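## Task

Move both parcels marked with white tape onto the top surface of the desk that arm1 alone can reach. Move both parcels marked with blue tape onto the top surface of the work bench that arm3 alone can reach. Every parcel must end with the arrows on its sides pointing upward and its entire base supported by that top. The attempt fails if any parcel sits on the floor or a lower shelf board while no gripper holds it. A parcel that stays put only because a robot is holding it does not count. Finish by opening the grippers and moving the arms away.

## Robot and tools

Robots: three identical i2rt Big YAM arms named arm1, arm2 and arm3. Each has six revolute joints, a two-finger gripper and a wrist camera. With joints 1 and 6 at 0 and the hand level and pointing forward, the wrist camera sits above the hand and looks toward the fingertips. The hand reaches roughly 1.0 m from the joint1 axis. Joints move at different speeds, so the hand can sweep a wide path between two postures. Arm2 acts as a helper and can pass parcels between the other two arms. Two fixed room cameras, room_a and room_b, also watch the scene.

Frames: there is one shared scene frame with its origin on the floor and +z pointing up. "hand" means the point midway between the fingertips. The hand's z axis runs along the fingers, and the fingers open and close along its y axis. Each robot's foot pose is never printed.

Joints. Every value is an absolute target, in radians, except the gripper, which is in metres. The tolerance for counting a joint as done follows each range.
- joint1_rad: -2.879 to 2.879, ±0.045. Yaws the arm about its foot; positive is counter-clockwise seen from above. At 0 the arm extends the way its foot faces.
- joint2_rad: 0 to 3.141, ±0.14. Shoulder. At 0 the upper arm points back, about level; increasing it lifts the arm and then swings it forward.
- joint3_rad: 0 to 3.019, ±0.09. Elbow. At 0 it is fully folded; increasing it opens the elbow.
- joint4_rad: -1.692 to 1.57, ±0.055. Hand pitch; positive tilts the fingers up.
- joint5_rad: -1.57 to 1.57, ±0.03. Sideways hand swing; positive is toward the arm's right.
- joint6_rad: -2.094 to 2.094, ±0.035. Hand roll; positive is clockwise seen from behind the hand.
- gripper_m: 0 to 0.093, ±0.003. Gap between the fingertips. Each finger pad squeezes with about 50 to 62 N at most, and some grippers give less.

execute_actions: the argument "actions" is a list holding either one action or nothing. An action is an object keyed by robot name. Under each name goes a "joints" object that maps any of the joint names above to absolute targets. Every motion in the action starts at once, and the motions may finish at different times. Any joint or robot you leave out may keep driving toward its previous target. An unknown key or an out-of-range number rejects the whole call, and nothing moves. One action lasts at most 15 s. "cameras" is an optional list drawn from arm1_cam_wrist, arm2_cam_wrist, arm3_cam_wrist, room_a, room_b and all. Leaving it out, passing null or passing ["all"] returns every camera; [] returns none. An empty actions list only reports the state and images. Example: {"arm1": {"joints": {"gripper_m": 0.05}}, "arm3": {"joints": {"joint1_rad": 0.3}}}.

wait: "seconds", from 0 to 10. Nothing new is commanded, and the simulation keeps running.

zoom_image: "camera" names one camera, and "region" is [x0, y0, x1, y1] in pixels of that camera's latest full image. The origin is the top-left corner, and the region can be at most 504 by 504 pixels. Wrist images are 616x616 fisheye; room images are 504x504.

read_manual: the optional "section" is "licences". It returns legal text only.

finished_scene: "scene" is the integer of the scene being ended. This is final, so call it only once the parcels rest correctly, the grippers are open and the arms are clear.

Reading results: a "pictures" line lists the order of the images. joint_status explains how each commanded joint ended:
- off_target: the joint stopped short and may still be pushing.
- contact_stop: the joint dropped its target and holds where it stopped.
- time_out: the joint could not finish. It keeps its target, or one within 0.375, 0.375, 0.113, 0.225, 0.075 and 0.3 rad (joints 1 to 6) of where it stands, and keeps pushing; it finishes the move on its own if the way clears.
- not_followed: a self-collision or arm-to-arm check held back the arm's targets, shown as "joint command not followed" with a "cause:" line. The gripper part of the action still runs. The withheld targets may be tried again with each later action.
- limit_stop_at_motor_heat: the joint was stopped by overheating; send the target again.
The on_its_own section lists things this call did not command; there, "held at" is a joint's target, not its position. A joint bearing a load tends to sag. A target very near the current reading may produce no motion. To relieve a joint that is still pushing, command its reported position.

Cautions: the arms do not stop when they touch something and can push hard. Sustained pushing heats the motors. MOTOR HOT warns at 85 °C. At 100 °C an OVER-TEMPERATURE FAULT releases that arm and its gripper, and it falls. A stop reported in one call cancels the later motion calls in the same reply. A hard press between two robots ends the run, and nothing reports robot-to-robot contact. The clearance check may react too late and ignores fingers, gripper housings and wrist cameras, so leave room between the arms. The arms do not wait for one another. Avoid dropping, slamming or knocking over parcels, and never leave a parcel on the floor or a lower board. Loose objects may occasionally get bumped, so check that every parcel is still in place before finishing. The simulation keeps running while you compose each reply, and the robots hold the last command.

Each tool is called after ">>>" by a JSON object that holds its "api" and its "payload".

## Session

>>> {"api": "execute_actions", "payload": {"actions": []}}

Scene clock: 0.00 s.
arm1.joint_positions: joint1_rad=-0.231 joint2_rad=+0.486 joint3_rad=+1.349 joint4_rad=-1.596 joint5_rad=-0.253 joint6_rad=+0.284 gripper_m=+0.094
arm1.joint_status: not commanded
arm1.hand: x=+0.9220 y=-0.7553 z=+1.4171 quat_wxyz=(-0.274, -0.892, -0.184, +0.310) (m; scene frame)
arm2.joint_positions: joint1_rad=-0.696 joint2_rad=+0.352 joint3_rad=+1.349 joint4_rad=-1.436 joint5_rad=+0.222 joint6_rad=-0.399 gripper_m=+0.095
arm2.joint_status: not commanded
arm2.hand: x=+0.2273 y=+0.2733 z=+1.4499 quat_wxyz=(-0.540, +0.294, -0.785, +0.073) (m; scene frame)
arm3.joint_positions: joint1_rad=+0.212 joint2_rad=+0.426 joint3_rad=+1.330 joint4_rad=-1.501 joint5_rad=-0.216 joint6_rad=-0.004 gripper_m=+0.095
arm3.joint_status: not commanded
arm3.hand: x=-1.0865 y=+0.2380 z=+1.3679 quat_wxyz=(-0.401, -0.558, -0.682, +0.250) (m; scene frame)
pictures: arm1_cam_wrist, arm2_cam_wrist, arm3_cam_wrist, room_a, room_b
Images, in order (width x height): arm1_cam_wrist 616x616, arm2_cam_wrist 616x616, arm3_cam_wrist 616x616, room_a 504x504, room_b 504x504.

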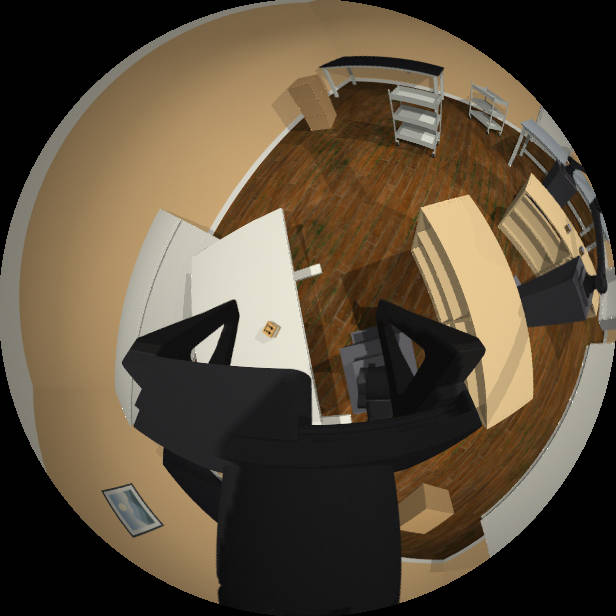

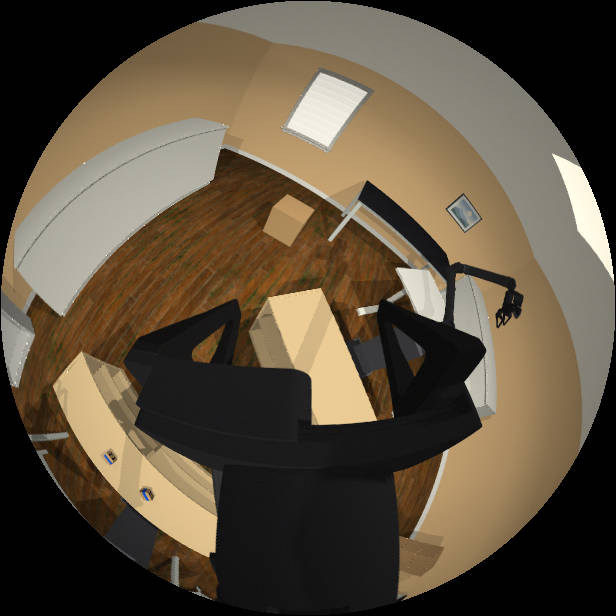

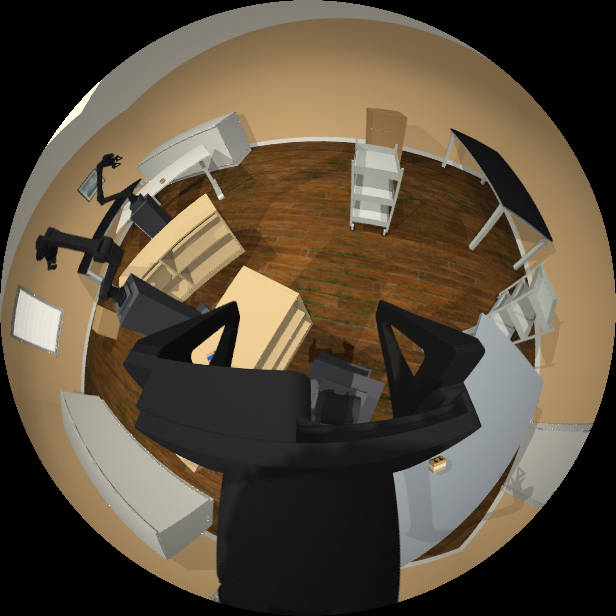

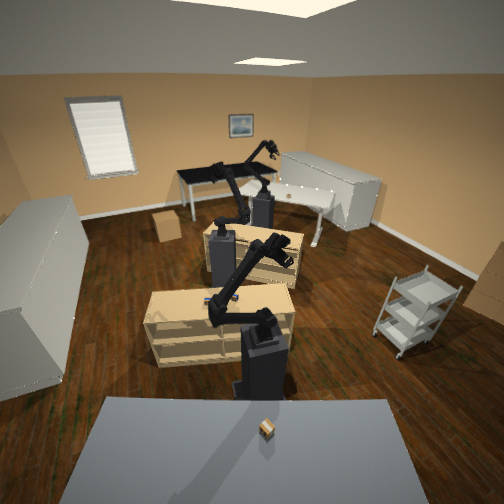

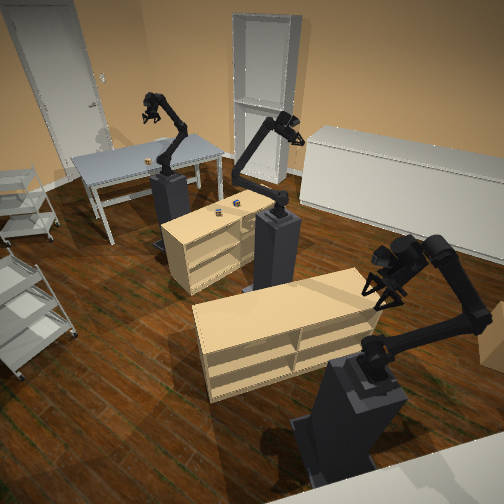

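>>> {"api": "execute_actions", "payload": {"actions": [{"arm1":{"joints":{"joint1_rad":0.9,"joint2_rad":1.4,"joint3_rad":1.4,"joint4_rad":-1.2,"joint5_rad":0,"joint6_rad":0}},"arm2":{"joints":{"joint1_rad":1.8,"joint2_rad":1.4,"joint3_rad":1.4,"joint4_rad":-1.2,"joint5_rad":0,"joint6_rad":0}},"arm3":{"joints":{"joint1_rad":-1.9,"joint2_rad":1.4,"joint3_rad":1.4,"joint4_rad":-1.2,"joint5_rad":0,"joint6_rad":0}}}]}}

>>> {"api": "zoom_image", "payload": {"camera": "arm2_cam_wrist", "region": [240,150,400,250]}}

>>> {"api": "zoom_image", "payload": {"camera": "arm3_cam_wrist", "region": [230,150,390,280]}}

>>> {"api": "zoom_image", "payload": {"camera": "arm1_cam_wrist", "region": [230,150,390,280]}}

>>> {"api": "zoom_image", "payload": {"camera": "room_b", "region": [200,185,260,225]}}

Scene clock: 2.70 s.
arm1.joint_positions: joint1_rad=+0.906 joint2_rad=+1.425 joint3_rad=+1.372 joint4_rad=-1.211 joint5_rad=+0.000 joint6_rad=+0.009 gripper_m=+0.094
arm1.joint_status: all done
arm1.hand: x=+1.0959 y=-1.1232 z=+1.1823 quat_wxyz=(-0.121, -0.649, -0.745, +0.093) (m; scene frame)
arm2.joint_positions: joint1_rad=+1.806 joint2_rad=+1.415 joint3_rad=+1.379 joint4_rad=-1.208 joint5_rad=-0.001 joint6_rad=-0.008 gripper_m=+0.095
arm2.joint_status: all done
arm2.hand: x=-0.3743 y=+0.3443 z=+1.1711 quat_wxyz=(-0.020, +0.984, -0.082, -0.158) (m; scene frame)
arm3.joint_positions: joint1_rad=-1.904 joint2_rad=+1.423 joint3_rad=+1.376 joint4_rad=-1.209 joint5_rad=+0.000 joint6_rad=-0.004 gripper_m=+0.095
arm3.joint_status: all done
arm3.hand: x=-1.5736 y=+0.5992 z=+1.1237 quat_wxyz=(+0.036, -0.960, +0.228, +0.157) (m; scene frame)
pictures: arm1_cam_wrist, arm2_cam_wrist, arm3_cam_wrist, room_a, room_b
Images, in order (width x height): arm1_cam_wrist 616x616, arm2_cam_wrist 616x616, arm3_cam_wrist 616x616, room_a 504x504, room_b 504x504.

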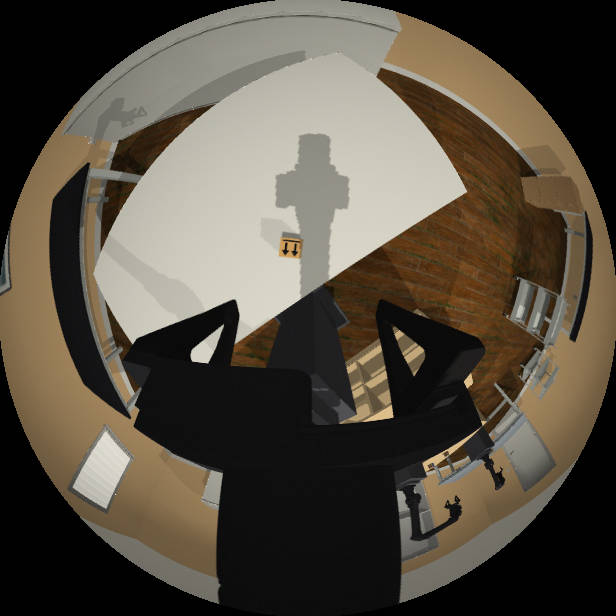

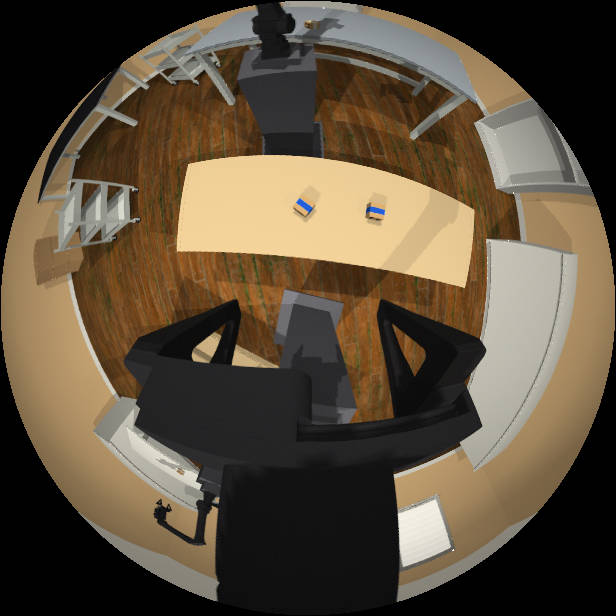

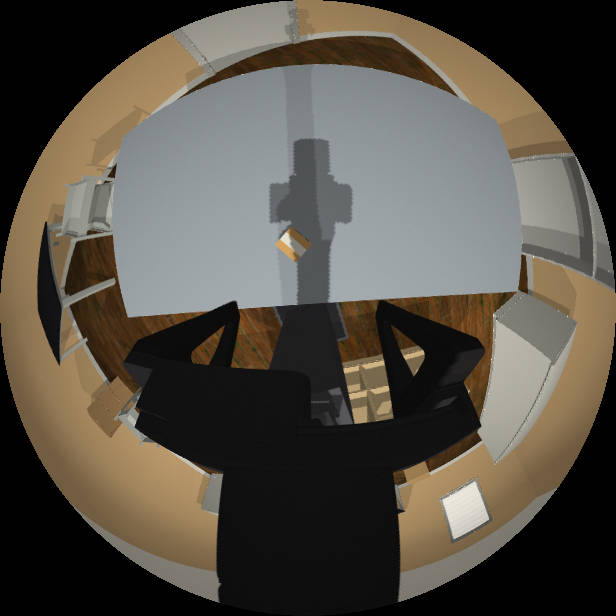

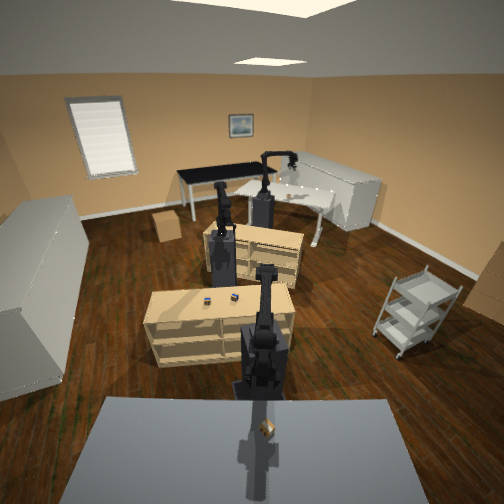

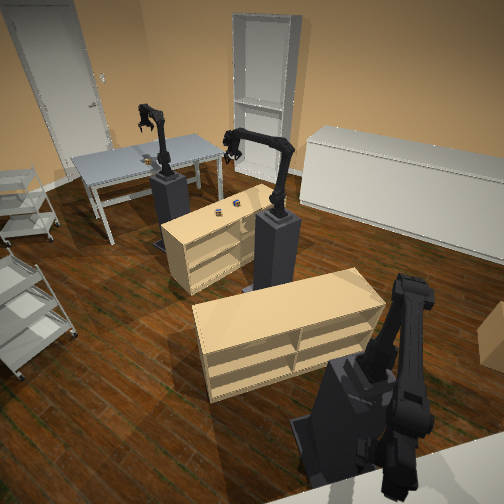

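Region (240, 150, 400, 250) of arm2_cam_wrist's 616x616 image, scaled by 3.150, with more detail than that image has; it fills the top 315 rows of this view, and the rest is white.

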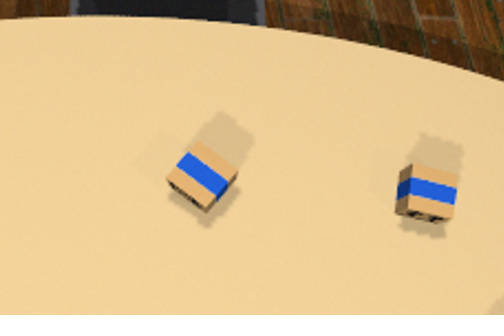

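Region (230, 150, 390, 280) of arm3_cam_wrist's 616x616 image, scaled by 3.150, with more detail than that image has; it fills the top 410 rows of this view, and the rest is white.

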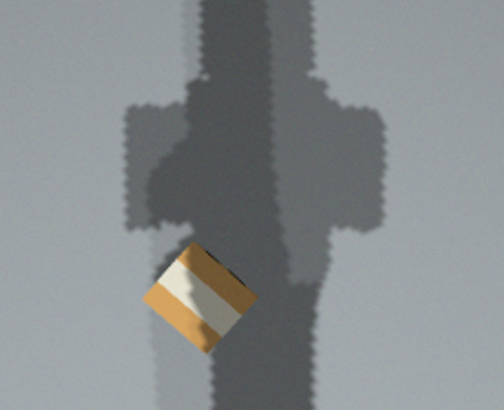

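Region (230, 150, 390, 280) of arm1_cam_wrist's 616x616 image, scaled by 3.150, with more detail than that image has; it fills the top 410 rows of this view, and the rest is white.

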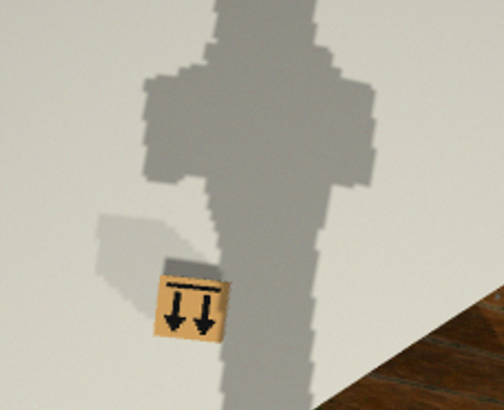

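Region (200, 185, 260, 225) of room_b's 504x504 image, scaled by 8.400, with more detail than that image has.

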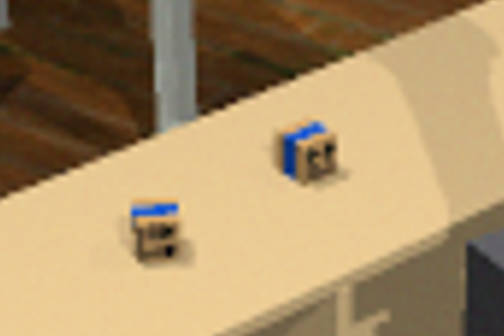

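>>> {"api": "execute_actions", "payload": {"actions": [{"arm1":{"joints":{"joint1_rad":1.055,"joint2_rad":1.8,"joint3_rad":0.66,"joint4_rad":0.6,"joint5_rad":0.21,"joint6_rad":0.16}},"arm2":{"joints":{"joint1_rad":1.646,"joint2_rad":2.36,"joint3_rad":1.36,"joint4_rad":0.0,"joint5_rad":-0.746,"joint6_rad":-0.89}},"arm3":{"joints":{"joint1_rad":-1.86,"joint2_rad":1.77,"joint3_rad":1.21,"joint4_rad":-0.8,"joint6_rad":-0.82}}}]}}

>>> {"api": "zoom_image", "payload": {"camera": "room_a", "region": [190,270,260,320]}}

Scene clock: 5.60 s.
arm1.joint_positions: joint1_rad=+1.062 joint2_rad=+1.820 joint3_rad=+0.656 joint4_rad=+0.574 joint5_rad=+0.207 joint6_rad=+0.150 gripper_m=+0.094
arm1.joint_status: all done
arm1.hand: x=+1.1536 y=-1.1576 z=+0.9174 quat_wxyz=(-0.353, -0.611, -0.633, +0.320) (m; scene frame)
arm2.joint_positions: joint1_rad=+1.643 joint2_rad=+2.377 joint3_rad=+1.340 joint4_rad=-0.020 joint5_rad=-0.743 joint6_rad=-0.882 gripper_m=+0.095
arm2.joint_status: all done
arm2.hand: x=-0.5252 y=+0.3643 z=+0.7417 quat_wxyz=(+0.149, +0.846, +0.332, -0.390) (m; scene frame)
arm3.joint_positions: joint1_rad=-1.862 joint2_rad=+1.789 joint3_rad=+1.193 joint4_rad=-0.817 joint5_rad=+0.000 joint6_rad=-0.809 gripper_m=+0.095
arm3.joint_status: all done
arm3.hand: x=-1.6158 y=+0.5953 z=+0.8894 quat_wxyz=(+0.048, -0.979, -0.188, +0.069) (m; scene frame)
pictures: arm1_cam_wrist, arm2_cam_wrist, arm3_cam_wrist, room_a, room_b
Images, in order (width x height): arm1_cam_wrist 616x616, arm2_cam_wrist 616x616, arm3_cam_wrist 616x616, room_a 504x504, room_b 504x504.

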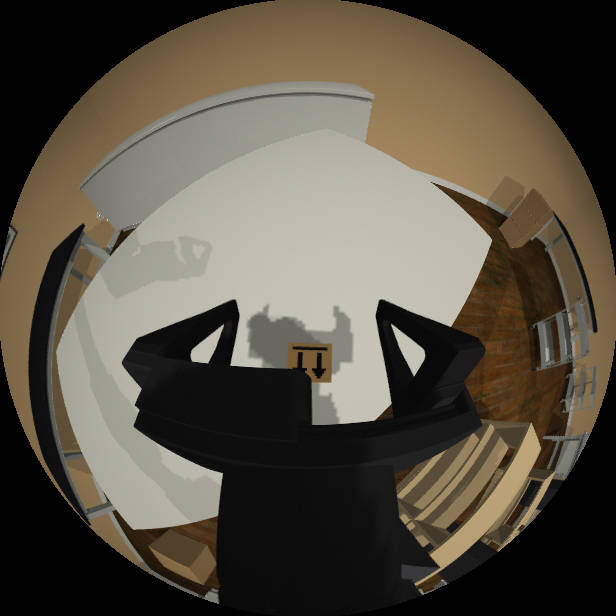

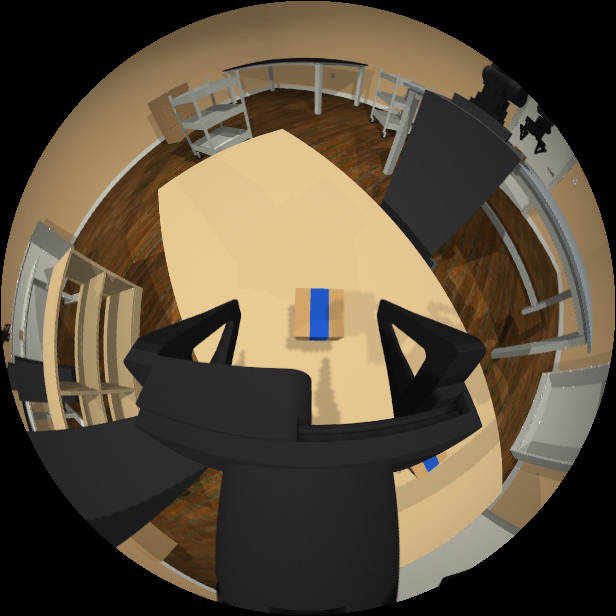

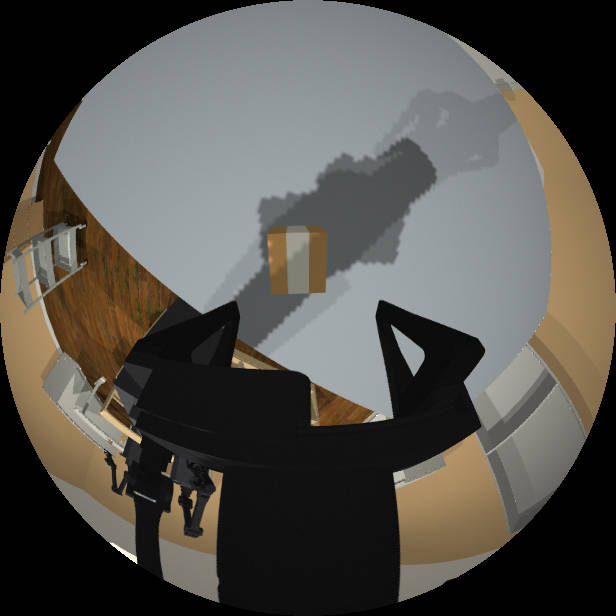

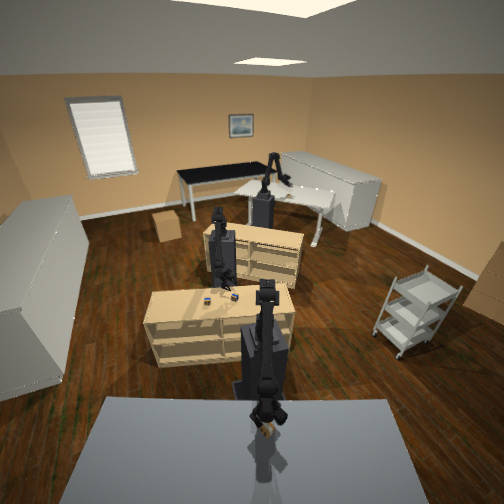

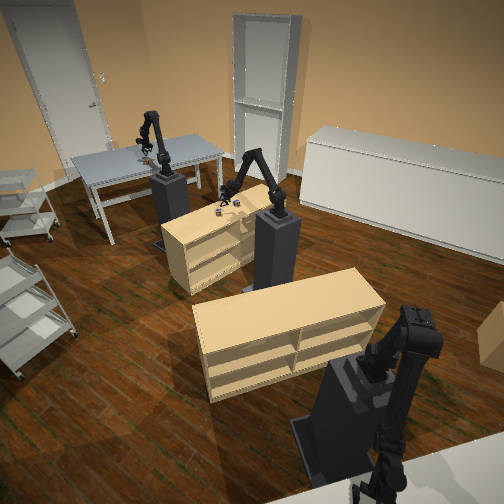

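Region (190, 270, 260, 320) of room_a's 504x504 image, scaled by 7.200, with more detail than that image has; it fills the top 360 rows of this view, and the rest is white.

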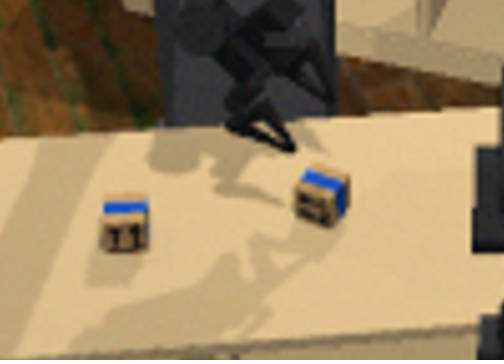

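>>> {"api": "execute_actions", "payload": {"actions": [{"arm1":{"joints":{"joint2_rad":2.24,"joint3_rad":0.75,"joint4_rad":0.92}},"arm2":{"joints":{"joint1_rad":1.665,"joint2_rad":2.57,"joint3_rad":1.525,"joint4_rad":0.05}},"arm3":{"joints":{"joint1_rad":-1.845,"joint2_rad":1.92,"joint3_rad":1.15,"joint4_rad":-0.62}}}], "cameras": ["arm1_cam_wrist","arm2_cam_wrist","arm3_cam_wrist"]}}

Scene clock: 7.37 s.
arm1.joint_positions: joint1_rad=+1.062 joint2_rad=+2.262 joint3_rad=+0.741 joint4_rad=+0.894 joint5_rad=+0.208 joint6_rad=+0.150 gripper_m=+0.094
arm1.joint_status: all done
arm1.hand: x=+1.1549 y=-1.1546 z=+0.7777 quat_wxyz=(-0.339, -0.615, -0.640, +0.312) (m; scene frame)
arm2.joint_positions: joint1_rad=+1.663 joint2_rad=+2.588 joint3_rad=+1.508 joint4_rad=+0.037 joint5_rad=-0.745 joint6_rad=-0.883 gripper_m=+0.095
arm2.joint_status: all done
arm2.hand: x=-0.5509 y=+0.3600 z=+0.6632 quat_wxyz=(+0.150, +0.840, +0.343, -0.394) (m; scene frame)
arm3.joint_positions: joint1_rad=-1.853 joint2_rad=+1.944 joint3_rad=+1.143 joint4_rad=-0.638 joint5_rad=+0.000 joint6_rad=-0.809 gripper_m=+0.095
arm3.joint_status: all done
arm3.hand: x=-1.6155 y=+0.5896 z=+0.8015 quat_wxyz=(+0.040, -0.979, -0.193, +0.059) (m; scene frame)
pictures: arm1_cam_wrist, arm2_cam_wrist, arm3_cam_wrist
Images, in order (width x height): arm1_cam_wrist 616x616, arm2_cam_wrist 616x616, arm3_cam_wrist 616x616.

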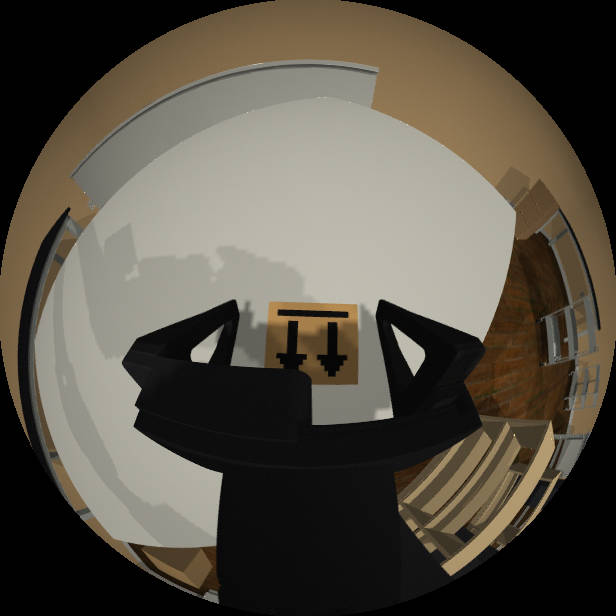

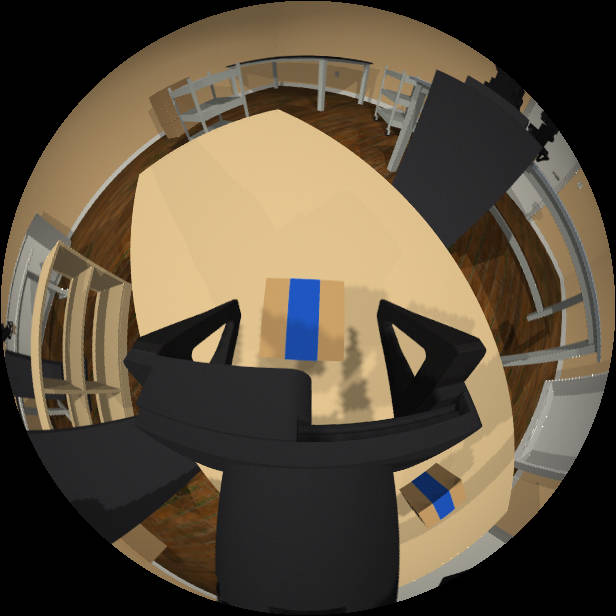

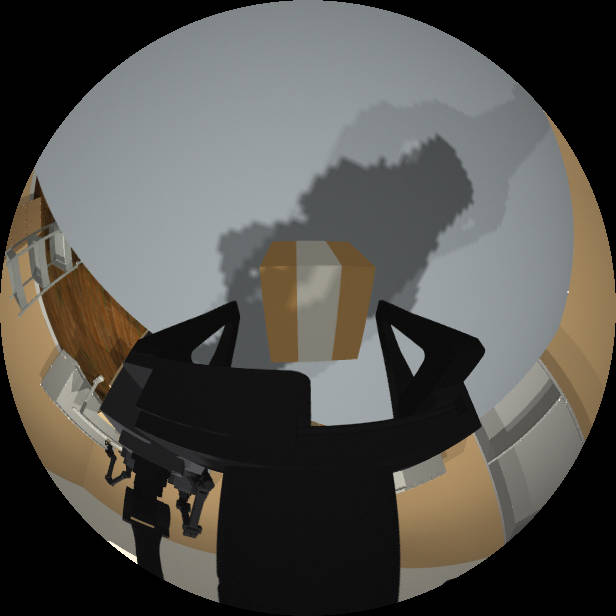

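>>> {"api": "execute_actions", "payload": {"actions": [{"arm1":{"joints":{"joint2_rad":2.32,"joint4_rad":0.93}},"arm2":{"joints":{"joint2_rad":2.63,"joint4_rad":0.09}},"arm3":{"joints":{"joint2_rad":1.965,"joint4_rad":-0.59}}}], "cameras": ["arm1_cam_wrist","arm2_cam_wrist","arm3_cam_wrist"]}}

Scene clock: 9.80 s.
arm1.joint_positions: joint1_rad=+1.062 joint2_rad=+2.321 joint3_rad=+0.742 joint4_rad=+0.908 joint5_rad=+0.208 joint6_rad=+0.150 gripper_m=+0.094
arm1.joint_status: all done
arm1.hand: x=+1.1510 y=-1.1408 z=+0.7510 quat_wxyz=(-0.321, -0.620, -0.649, +0.302) (m; scene frame)
arm2.joint_positions: joint1_rad=+1.663 joint2_rad=+2.633 joint3_rad=+1.508 joint4_rad=+0.071 joint5_rad=-0.745 joint6_rad=-0.883 gripper_m=+0.095
arm2.joint_status: all done
arm2.hand: x=-0.5400 y=+0.3567 z=+0.6381 quat_wxyz=(+0.153, +0.841, +0.341, -0.390) (m; scene frame)
arm3.joint_positions: joint1_rad=-1.853 joint2_rad=+1.959 joint3_rad=+1.143 joint4_rad=-0.608 joint5_rad=+0.000 joint6_rad=-0.809 gripper_m=+0.095
arm3.joint_status: all done
arm3.hand: x=-1.6197 y=+0.5914 z=+0.7949 quat_wxyz=(+0.044, -0.978, -0.193, +0.065) (m; scene frame)
pictures: arm1_cam_wrist, arm2_cam_wrist, arm3_cam_wrist
Images, in order (width x height): arm1_cam_wrist 616x616, arm2_cam_wrist 616x616, arm3_cam_wrist 616x616.

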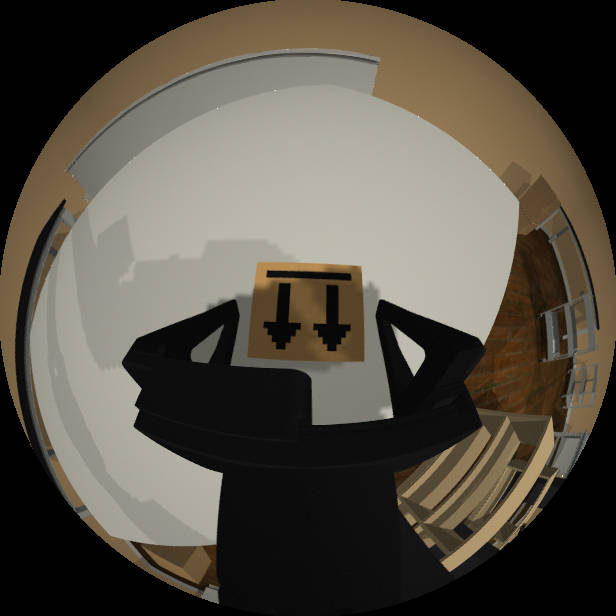

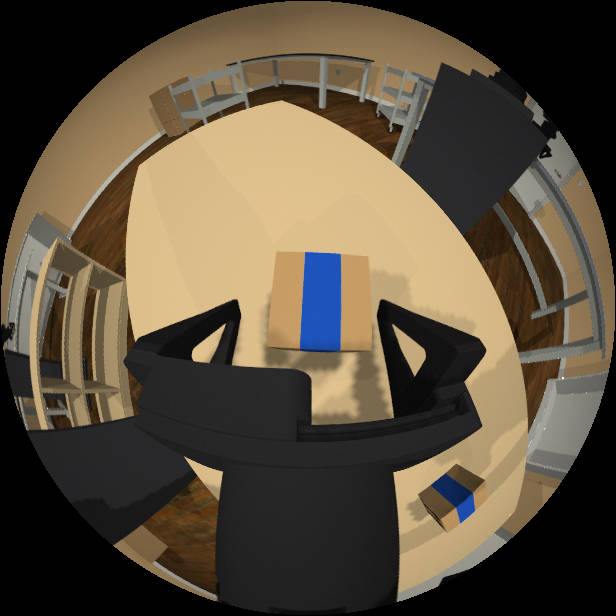

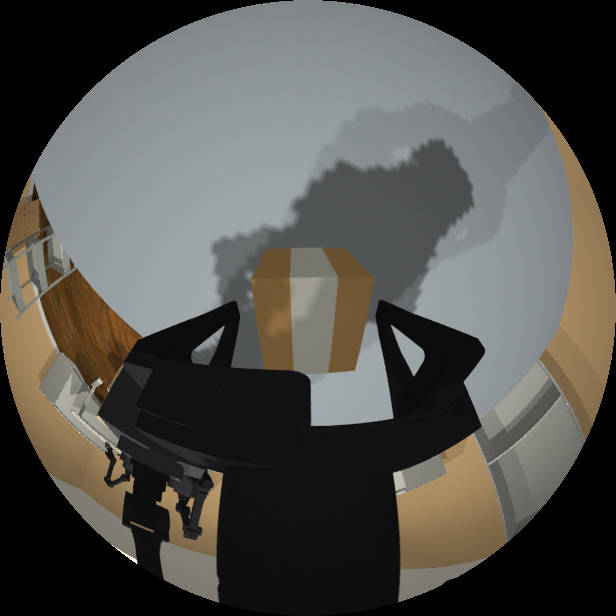

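>>> {"api": "execute_actions", "payload": {"actions": [{"arm1":{"joints":{"gripper_m":0.04}},"arm2":{"joints":{"joint1_rad":1.678,"joint2_rad":2.665,"joint4_rad":0.16}},"arm3":{"joints":{"gripper_m":0.04}}}], "cameras": ["arm2_cam_wrist"]}}

>>> {"api": "execute_actions", "payload": {"actions": [{"arm1":{"joints":{"joint2_rad":1.7,"joint3_rad":1.1}},"arm2":{"joints":{"gripper_m":0.04}},"arm3":{"joints":{"joint2_rad":1.4,"joint6_rad":0}}}], "cameras": ["arm2_cam_wrist","room_a"]}}

>>> {"api": "zoom_image", "payload": {"camera": "room_a", "region": [200,300,340,460]}}

Scene clock: 10.97 s.
arm1.joint_positions: joint1_rad=+1.062 joint2_rad=+2.321 joint3_rad=+0.742 joint4_rad=+0.908 joint5_rad=+0.208 joint6_rad=+0.150 gripper_m=+0.055
arm1.joint_status: gripper_m off_target (ended at +0.055, target +0.040)
arm1.hand: x=+1.1510 y=-1.1408 z=+0.7510 quat_wxyz=(-0.322, -0.620, -0.649, +0.302) (m; scene frame)
arm2.joint_positions: joint1_rad=+1.673 joint2_rad=+2.660 joint3_rad=+1.508 joint4_rad=+0.140 joint5_rad=-0.748 joint6_rad=-0.883 gripper_m=+0.095
arm2.joint_status: all done
arm2.hand: x=-0.5417 y=+0.3502 z=+0.6284 quat_wxyz=(+0.144, +0.832, +0.351, -0.404) (m; scene frame)
arm3.joint_positions: joint1_rad=-1.853 joint2_rad=+1.959 joint3_rad=+1.143 joint4_rad=-0.607 joint5_rad=+0.000 joint6_rad=-0.809 gripper_m=+0.049
arm3.joint_status: gripper_m off_target (ended at +0.049, target +0.040)
arm3.hand: x=-1.6198 y=+0.5915 z=+0.7949 quat_wxyz=(+0.044, -0.978, -0.193, +0.065) (m; scene frame)
pictures: arm2_cam_wrist
Images, in order (width x height): arm2_cam_wrist 616x616.

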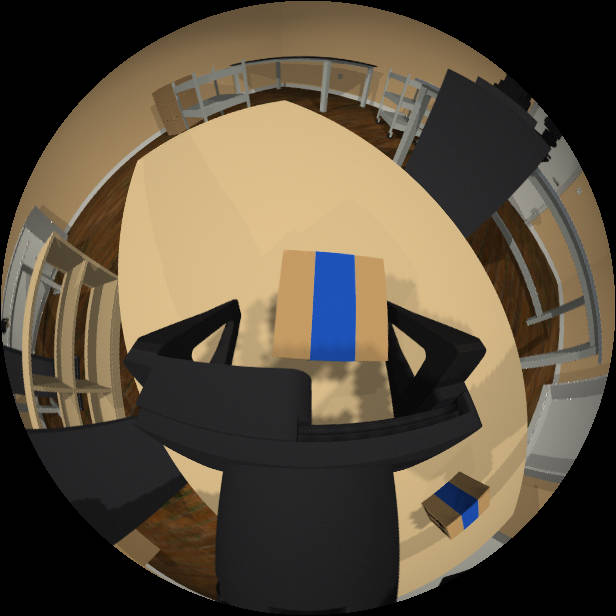

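Scene clock: 12.73 s.
arm1.joint_positions: joint1_rad=+1.062 joint2_rad=+1.707 joint3_rad=+1.083 joint4_rad=+0.925 joint5_rad=+0.208 joint6_rad=+0.150 gripper_m=+0.055
arm1.joint_status: all done
arm1.hand: x=+1.1924 y=-1.3007 z=+1.2674 quat_wxyz=(-0.649, -0.452, -0.389, +0.472) (m; scene frame)
arm2.joint_positions: joint1_rad=+1.673 joint2_rad=+2.660 joint3_rad=+1.508 joint4_rad=+0.140 joint5_rad=-0.747 joint6_rad=-0.883 gripper_m=+0.050
arm2.joint_status: gripper_m off_target (ended at +0.050, target +0.040)
arm2.hand: x=-0.5417 y=+0.3504 z=+0.6281 quat_wxyz=(+0.143, +0.832, +0.352, -0.404) (m; scene frame)
arm3.joint_positions: joint1_rad=-1.853 joint2_rad=+1.403 joint3_rad=+1.138 joint4_rad=-0.606 joint5_rad=+0.000 joint6_rad=-0.012 gripper_m=+0.049
arm3.joint_status: all done
arm3.hand: x=-1.6412 y=+0.6020 z=+1.0887 quat_wxyz=(+0.073, -0.918, +0.190, +0.340) (m; scene frame)
pictures: arm2_cam_wrist, room_a
Images, in order (width x height): arm2_cam_wrist 616x616, room_a 504x504.

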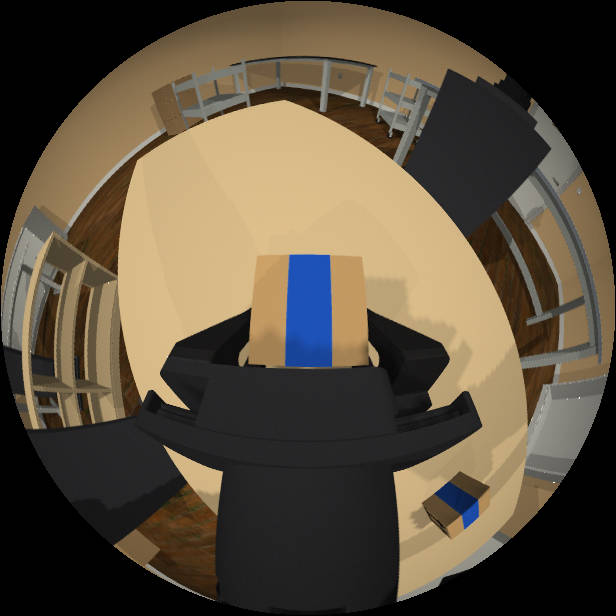

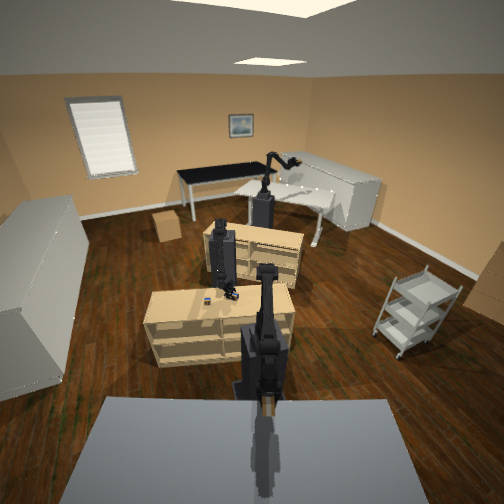

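Region (200, 300, 340, 460) of room_a's 504x504 image, scaled by 3.150, with more detail than that image has; it fills the left 441 columns of this view, and the rest is white.

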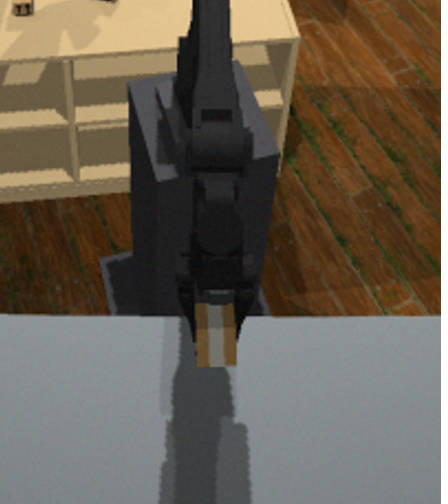

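>>> {"api": "execute_actions", "payload": {"actions": [{"arm1":{"joints":{"joint1_rad":1.25,"joint2_rad":2.1,"joint3_rad":2.03,"joint4_rad":-1.61,"joint5_rad":0,"joint6_rad":0}},"arm2":{"joints":{"joint2_rad":2.2,"joint3_rad":1.6}},"arm3":{"joints":{"joint1_rad":1.2,"joint2_rad":1.6,"joint3_rad":1.4}}}], "cameras": []}}

>>> {"api": "execute_actions", "payload": {"actions": [{"arm1":{"joints":{"joint2_rad":2.56}},"arm2":{"joints":{"joint1_rad":1.75,"joint2_rad":2.5,"joint3_rad":2.22,"joint4_rad":-1.6,"joint5_rad":0,"joint6_rad":0}},"arm3":{"joints":{"joint1_rad":1.3,"joint2_rad":2.36,"joint3_rad":1.565,"joint4_rad":-0.5}}}], "cameras": ["arm1_cam_wrist","arm3_cam_wrist","room_a"]}}

Scene clock: 16.13 s.
arm1.joint_positions: joint1_rad=+1.248 joint2_rad=+2.110 joint3_rad=+1.987 joint4_rad=-1.596 joint5_rad=-0.001 joint6_rad=+0.010 gripper_m=+0.055
arm1.joint_status: all done
arm1.hand: x=+1.3164 y=-1.1830 z=+1.0557 quat_wxyz=(+0.058, -0.517, -0.853, -0.044) (m; scene frame)
arm2.joint_positions: joint1_rad=+1.673 joint2_rad=+2.218 joint3_rad=+1.581 joint4_rad=+0.153 joint5_rad=-0.745 joint6_rad=-0.883 gripper_m=+0.050
arm2.joint_status: all done
arm2.hand: x=-0.6764 y=+0.3893 z=+0.9714 quat_wxyz=(-0.014, +0.714, +0.409, -0.568) (m; scene frame)
arm3.joint_positions: joint1_rad=+1.207 joint2_rad=+1.629 joint3_rad=+1.346 joint4_rad=-0.606 joint5_rad=-0.001 joint6_rad=-0.009 gripper_m=+0.049
arm3.joint_status: all done
arm3.hand: x=-0.5809 y=+0.0727 z=+1.0560 quat_wxyz=(-0.319, -0.229, -0.916, +0.084) (m; scene frame)
pictures: none
No camera images: the call's "cameras" was empty. Leave "cameras" out to get every camera's image.

Scene clock: 18.03 s.
arm1.joint_positions: joint1_rad=+1.248 joint2_rad=+2.590 joint3_rad=+1.995 joint4_rad=-1.598 joint5_rad=-0.001 joint6_rad=+0.010 gripper_m=+0.055
arm1.joint_status: all done
arm1.hand: x=+1.2905 y=-1.1254 z=+0.7823 quat_wxyz=(+0.257, -0.492, -0.816, -0.162) (m; scene frame)
arm2.joint_positions: joint1_rad=+1.749 joint2_rad=+2.507 joint3_rad=+2.180 joint4_rad=-1.584 joint5_rad=-0.002 joint6_rad=-0.008 gripper_m=+0.050
arm2.joint_status: all done
arm2.hand: x=-0.5177 y=+0.4104 z=+0.8476 quat_wxyz=(+0.016, +0.979, -0.112, +0.172) (m; scene frame)
arm3.joint_positions: joint1_rad=+1.308 joint2_rad=+2.390 joint3_rad=+1.542 joint4_rad=-0.505 joint5_rad=+0.000 joint6_rad=-0.009 gripper_m=+0.049
arm3.joint_status: all done
arm3.hand: x=-0.5419 y=+0.1239 z=+0.6614 quat_wxyz=(-0.101, -0.193, -0.976, +0.022) (m; scene frame)
pictures: arm1_cam_wrist, arm3_cam_wrist, room_a
Images, in order (width x height): arm1_cam_wrist 616x616, arm3_cam_wrist 616x616, room_a 504x504.

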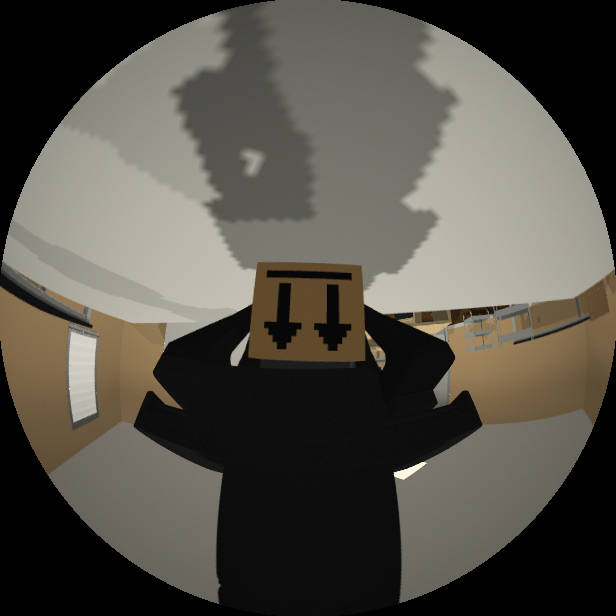

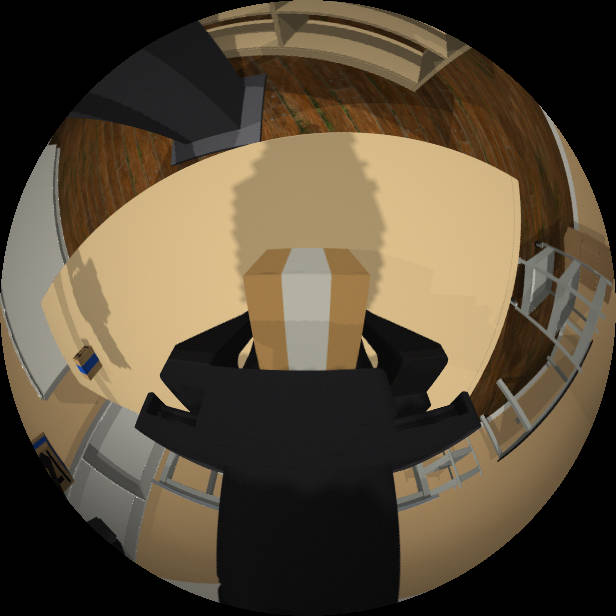

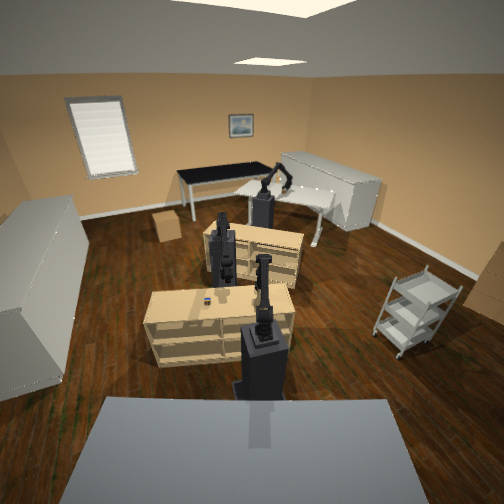

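>>> {"api": "execute_actions", "payload": {"actions": [{"arm1":{"joints":{"joint2_rad":2.635}},"arm2":{"joints":{"joint2_rad":2.8}},"arm3":{"joints":{"joint2_rad":2.43}}}], "cameras": ["arm1_cam_wrist","arm2_cam_wrist","arm3_cam_wrist"]}}

Scene clock: 19.73 s.
arm1.joint_positions: joint1_rad=+1.248 joint2_rad=+2.640 joint3_rad=+1.995 joint4_rad=-1.598 joint5_rad=-0.001 joint6_rad=+0.010 gripper_m=+0.055
arm1.joint_status: all done
arm1.hand: x=+1.2842 y=-1.1127 z=+0.7561 quat_wxyz=(+0.278, -0.488, -0.809, -0.174) (m; scene frame)
arm2.joint_positions: joint1_rad=+1.749 joint2_rad=+2.811 joint3_rad=+2.191 joint4_rad=-1.585 joint5_rad=-0.002 joint6_rad=-0.008 gripper_m=+0.050
arm2.joint_status: all done
arm2.hand: x=-0.4388 y=+0.3938 z=+0.6716 quat_wxyz=(+0.033, +0.943, -0.109, +0.313) (m; scene frame)
arm3.joint_positions: joint1_rad=+1.308 joint2_rad=+2.422 joint3_rad=+1.544 joint4_rad=-0.505 joint5_rad=+0.000 joint6_rad=-0.009 gripper_m=+0.049
arm3.joint_status: all done
arm3.hand: x=-0.5504 y=+0.1275 z=+0.6426 quat_wxyz=(-0.087, -0.193, -0.977, +0.019) (m; scene frame)
pictures: arm1_cam_wrist, arm2_cam_wrist, arm3_cam_wrist
Images, in order (width x height): arm1_cam_wrist 616x616, arm2_cam_wrist 616x616, arm3_cam_wrist 616x616.

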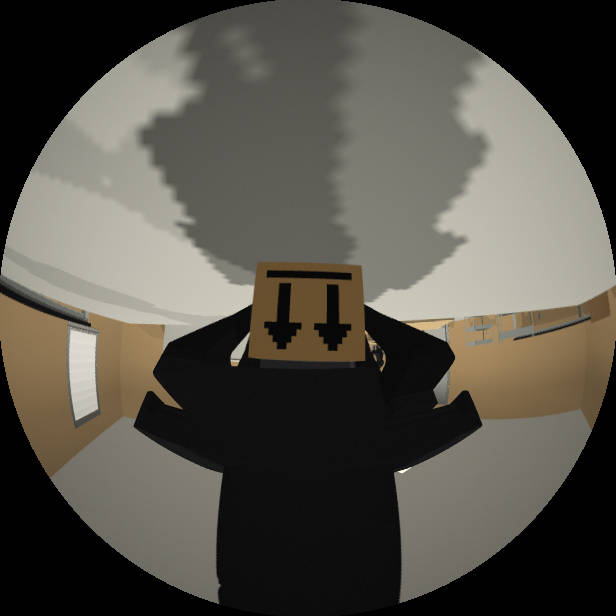

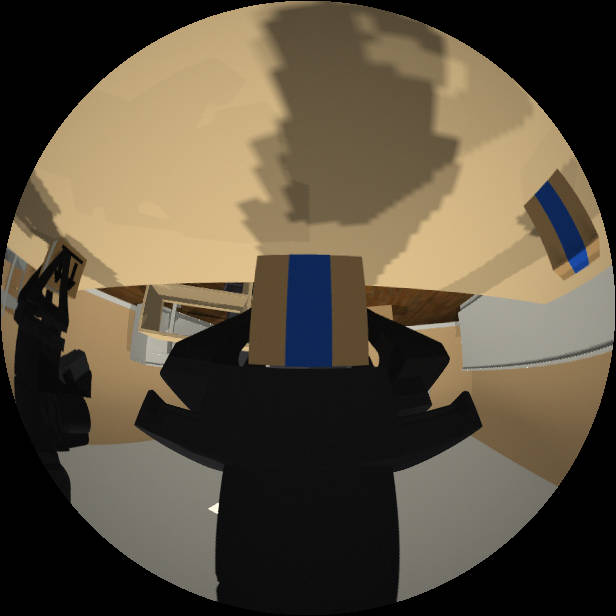

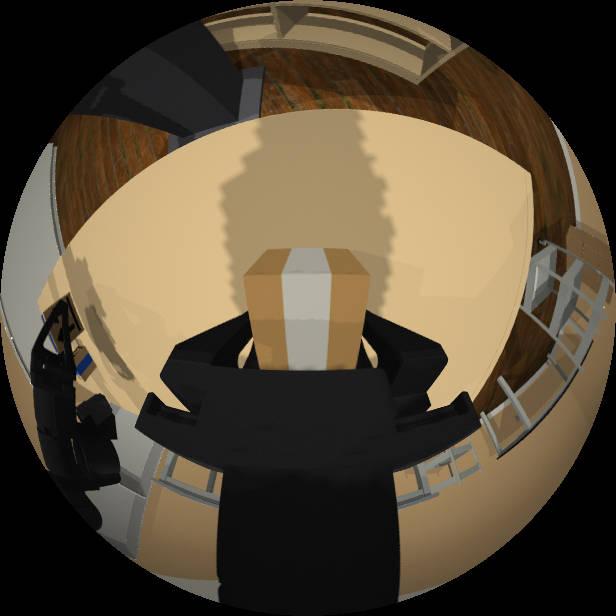

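>>> {"api": "execute_actions", "payload": {"actions": [{"arm1":{"joints":{"joint2_rad":2.66}},"arm2":{"joints":{"joint2_rad":2.87,"joint4_rad":-1.56}},"arm3":{"joints":{"joint2_rad":2.45}}}], "cameras": ["arm2_cam_wrist","room_b"]}}

>>> {"api": "zoom_image", "payload": {"camera": "room_b", "region": [180,180,260,240]}}

Scene clock: 20.73 s.
arm1.joint_positions: joint1_rad=+1.248 joint2_rad=+2.653 joint3_rad=+1.995 joint4_rad=-1.598 joint5_rad=-0.001 joint6_rad=+0.009 gripper_m=+0.055
arm1.joint_status: all done
arm1.hand: x=+1.2824 y=-1.1092 z=+0.7492 quat_wxyz=(+0.283, -0.486, -0.807, -0.177) (m; scene frame)
arm2.joint_positions: joint1_rad=+1.749 joint2_rad=+2.875 joint3_rad=+2.196 joint4_rad=-1.572 joint5_rad=-0.002 joint6_rad=-0.006 gripper_m=+0.050
arm2.joint_status: all done
arm2.hand: x=-0.4196 y=+0.3898 z=+0.6366 quat_wxyz=(+0.036, +0.935, -0.108, +0.335) (m; scene frame)
arm3.joint_positions: joint1_rad=+1.308 joint2_rad=+2.423 joint3_rad=+1.544 joint4_rad=-0.505 joint5_rad=+0.000 joint6_rad=-0.009 gripper_m=+0.049
arm3.joint_status: all done
arm3.hand: x=-0.5508 y=+0.1276 z=+0.6419 quat_wxyz=(-0.086, -0.193, -0.977, +0.019) (m; scene frame)
pictures: arm2_cam_wrist, room_b
Images, in order (width x height): arm2_cam_wrist 616x616, room_b 504x504.

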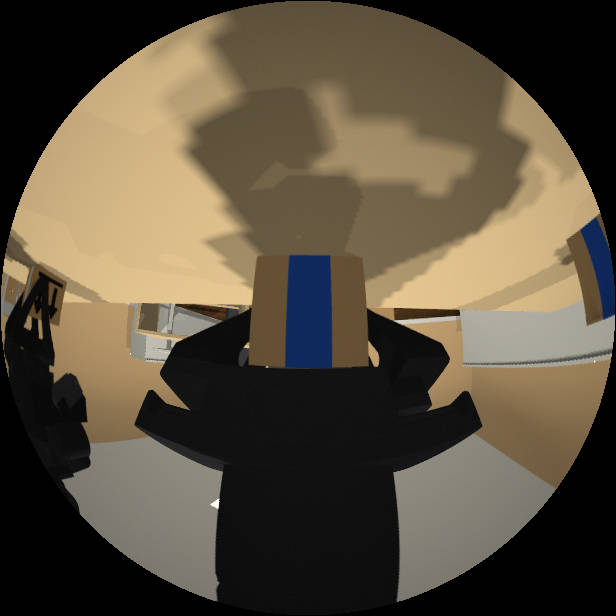

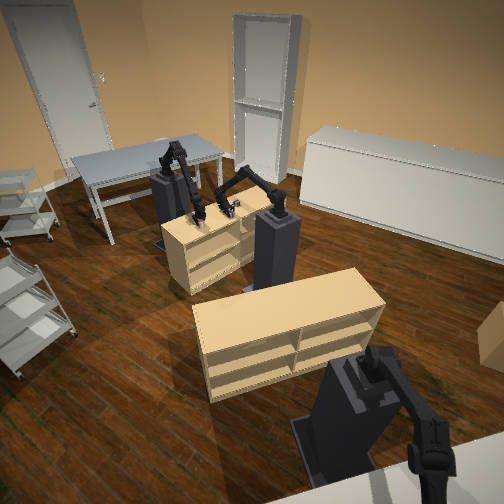

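Region (180, 180, 260, 240) of room_b's 504x504 image, scaled by 6.300, with more detail than that image has; it fills the top 378 rows of this view, and the rest is white.

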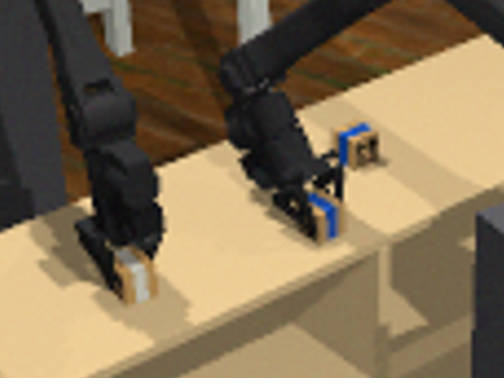

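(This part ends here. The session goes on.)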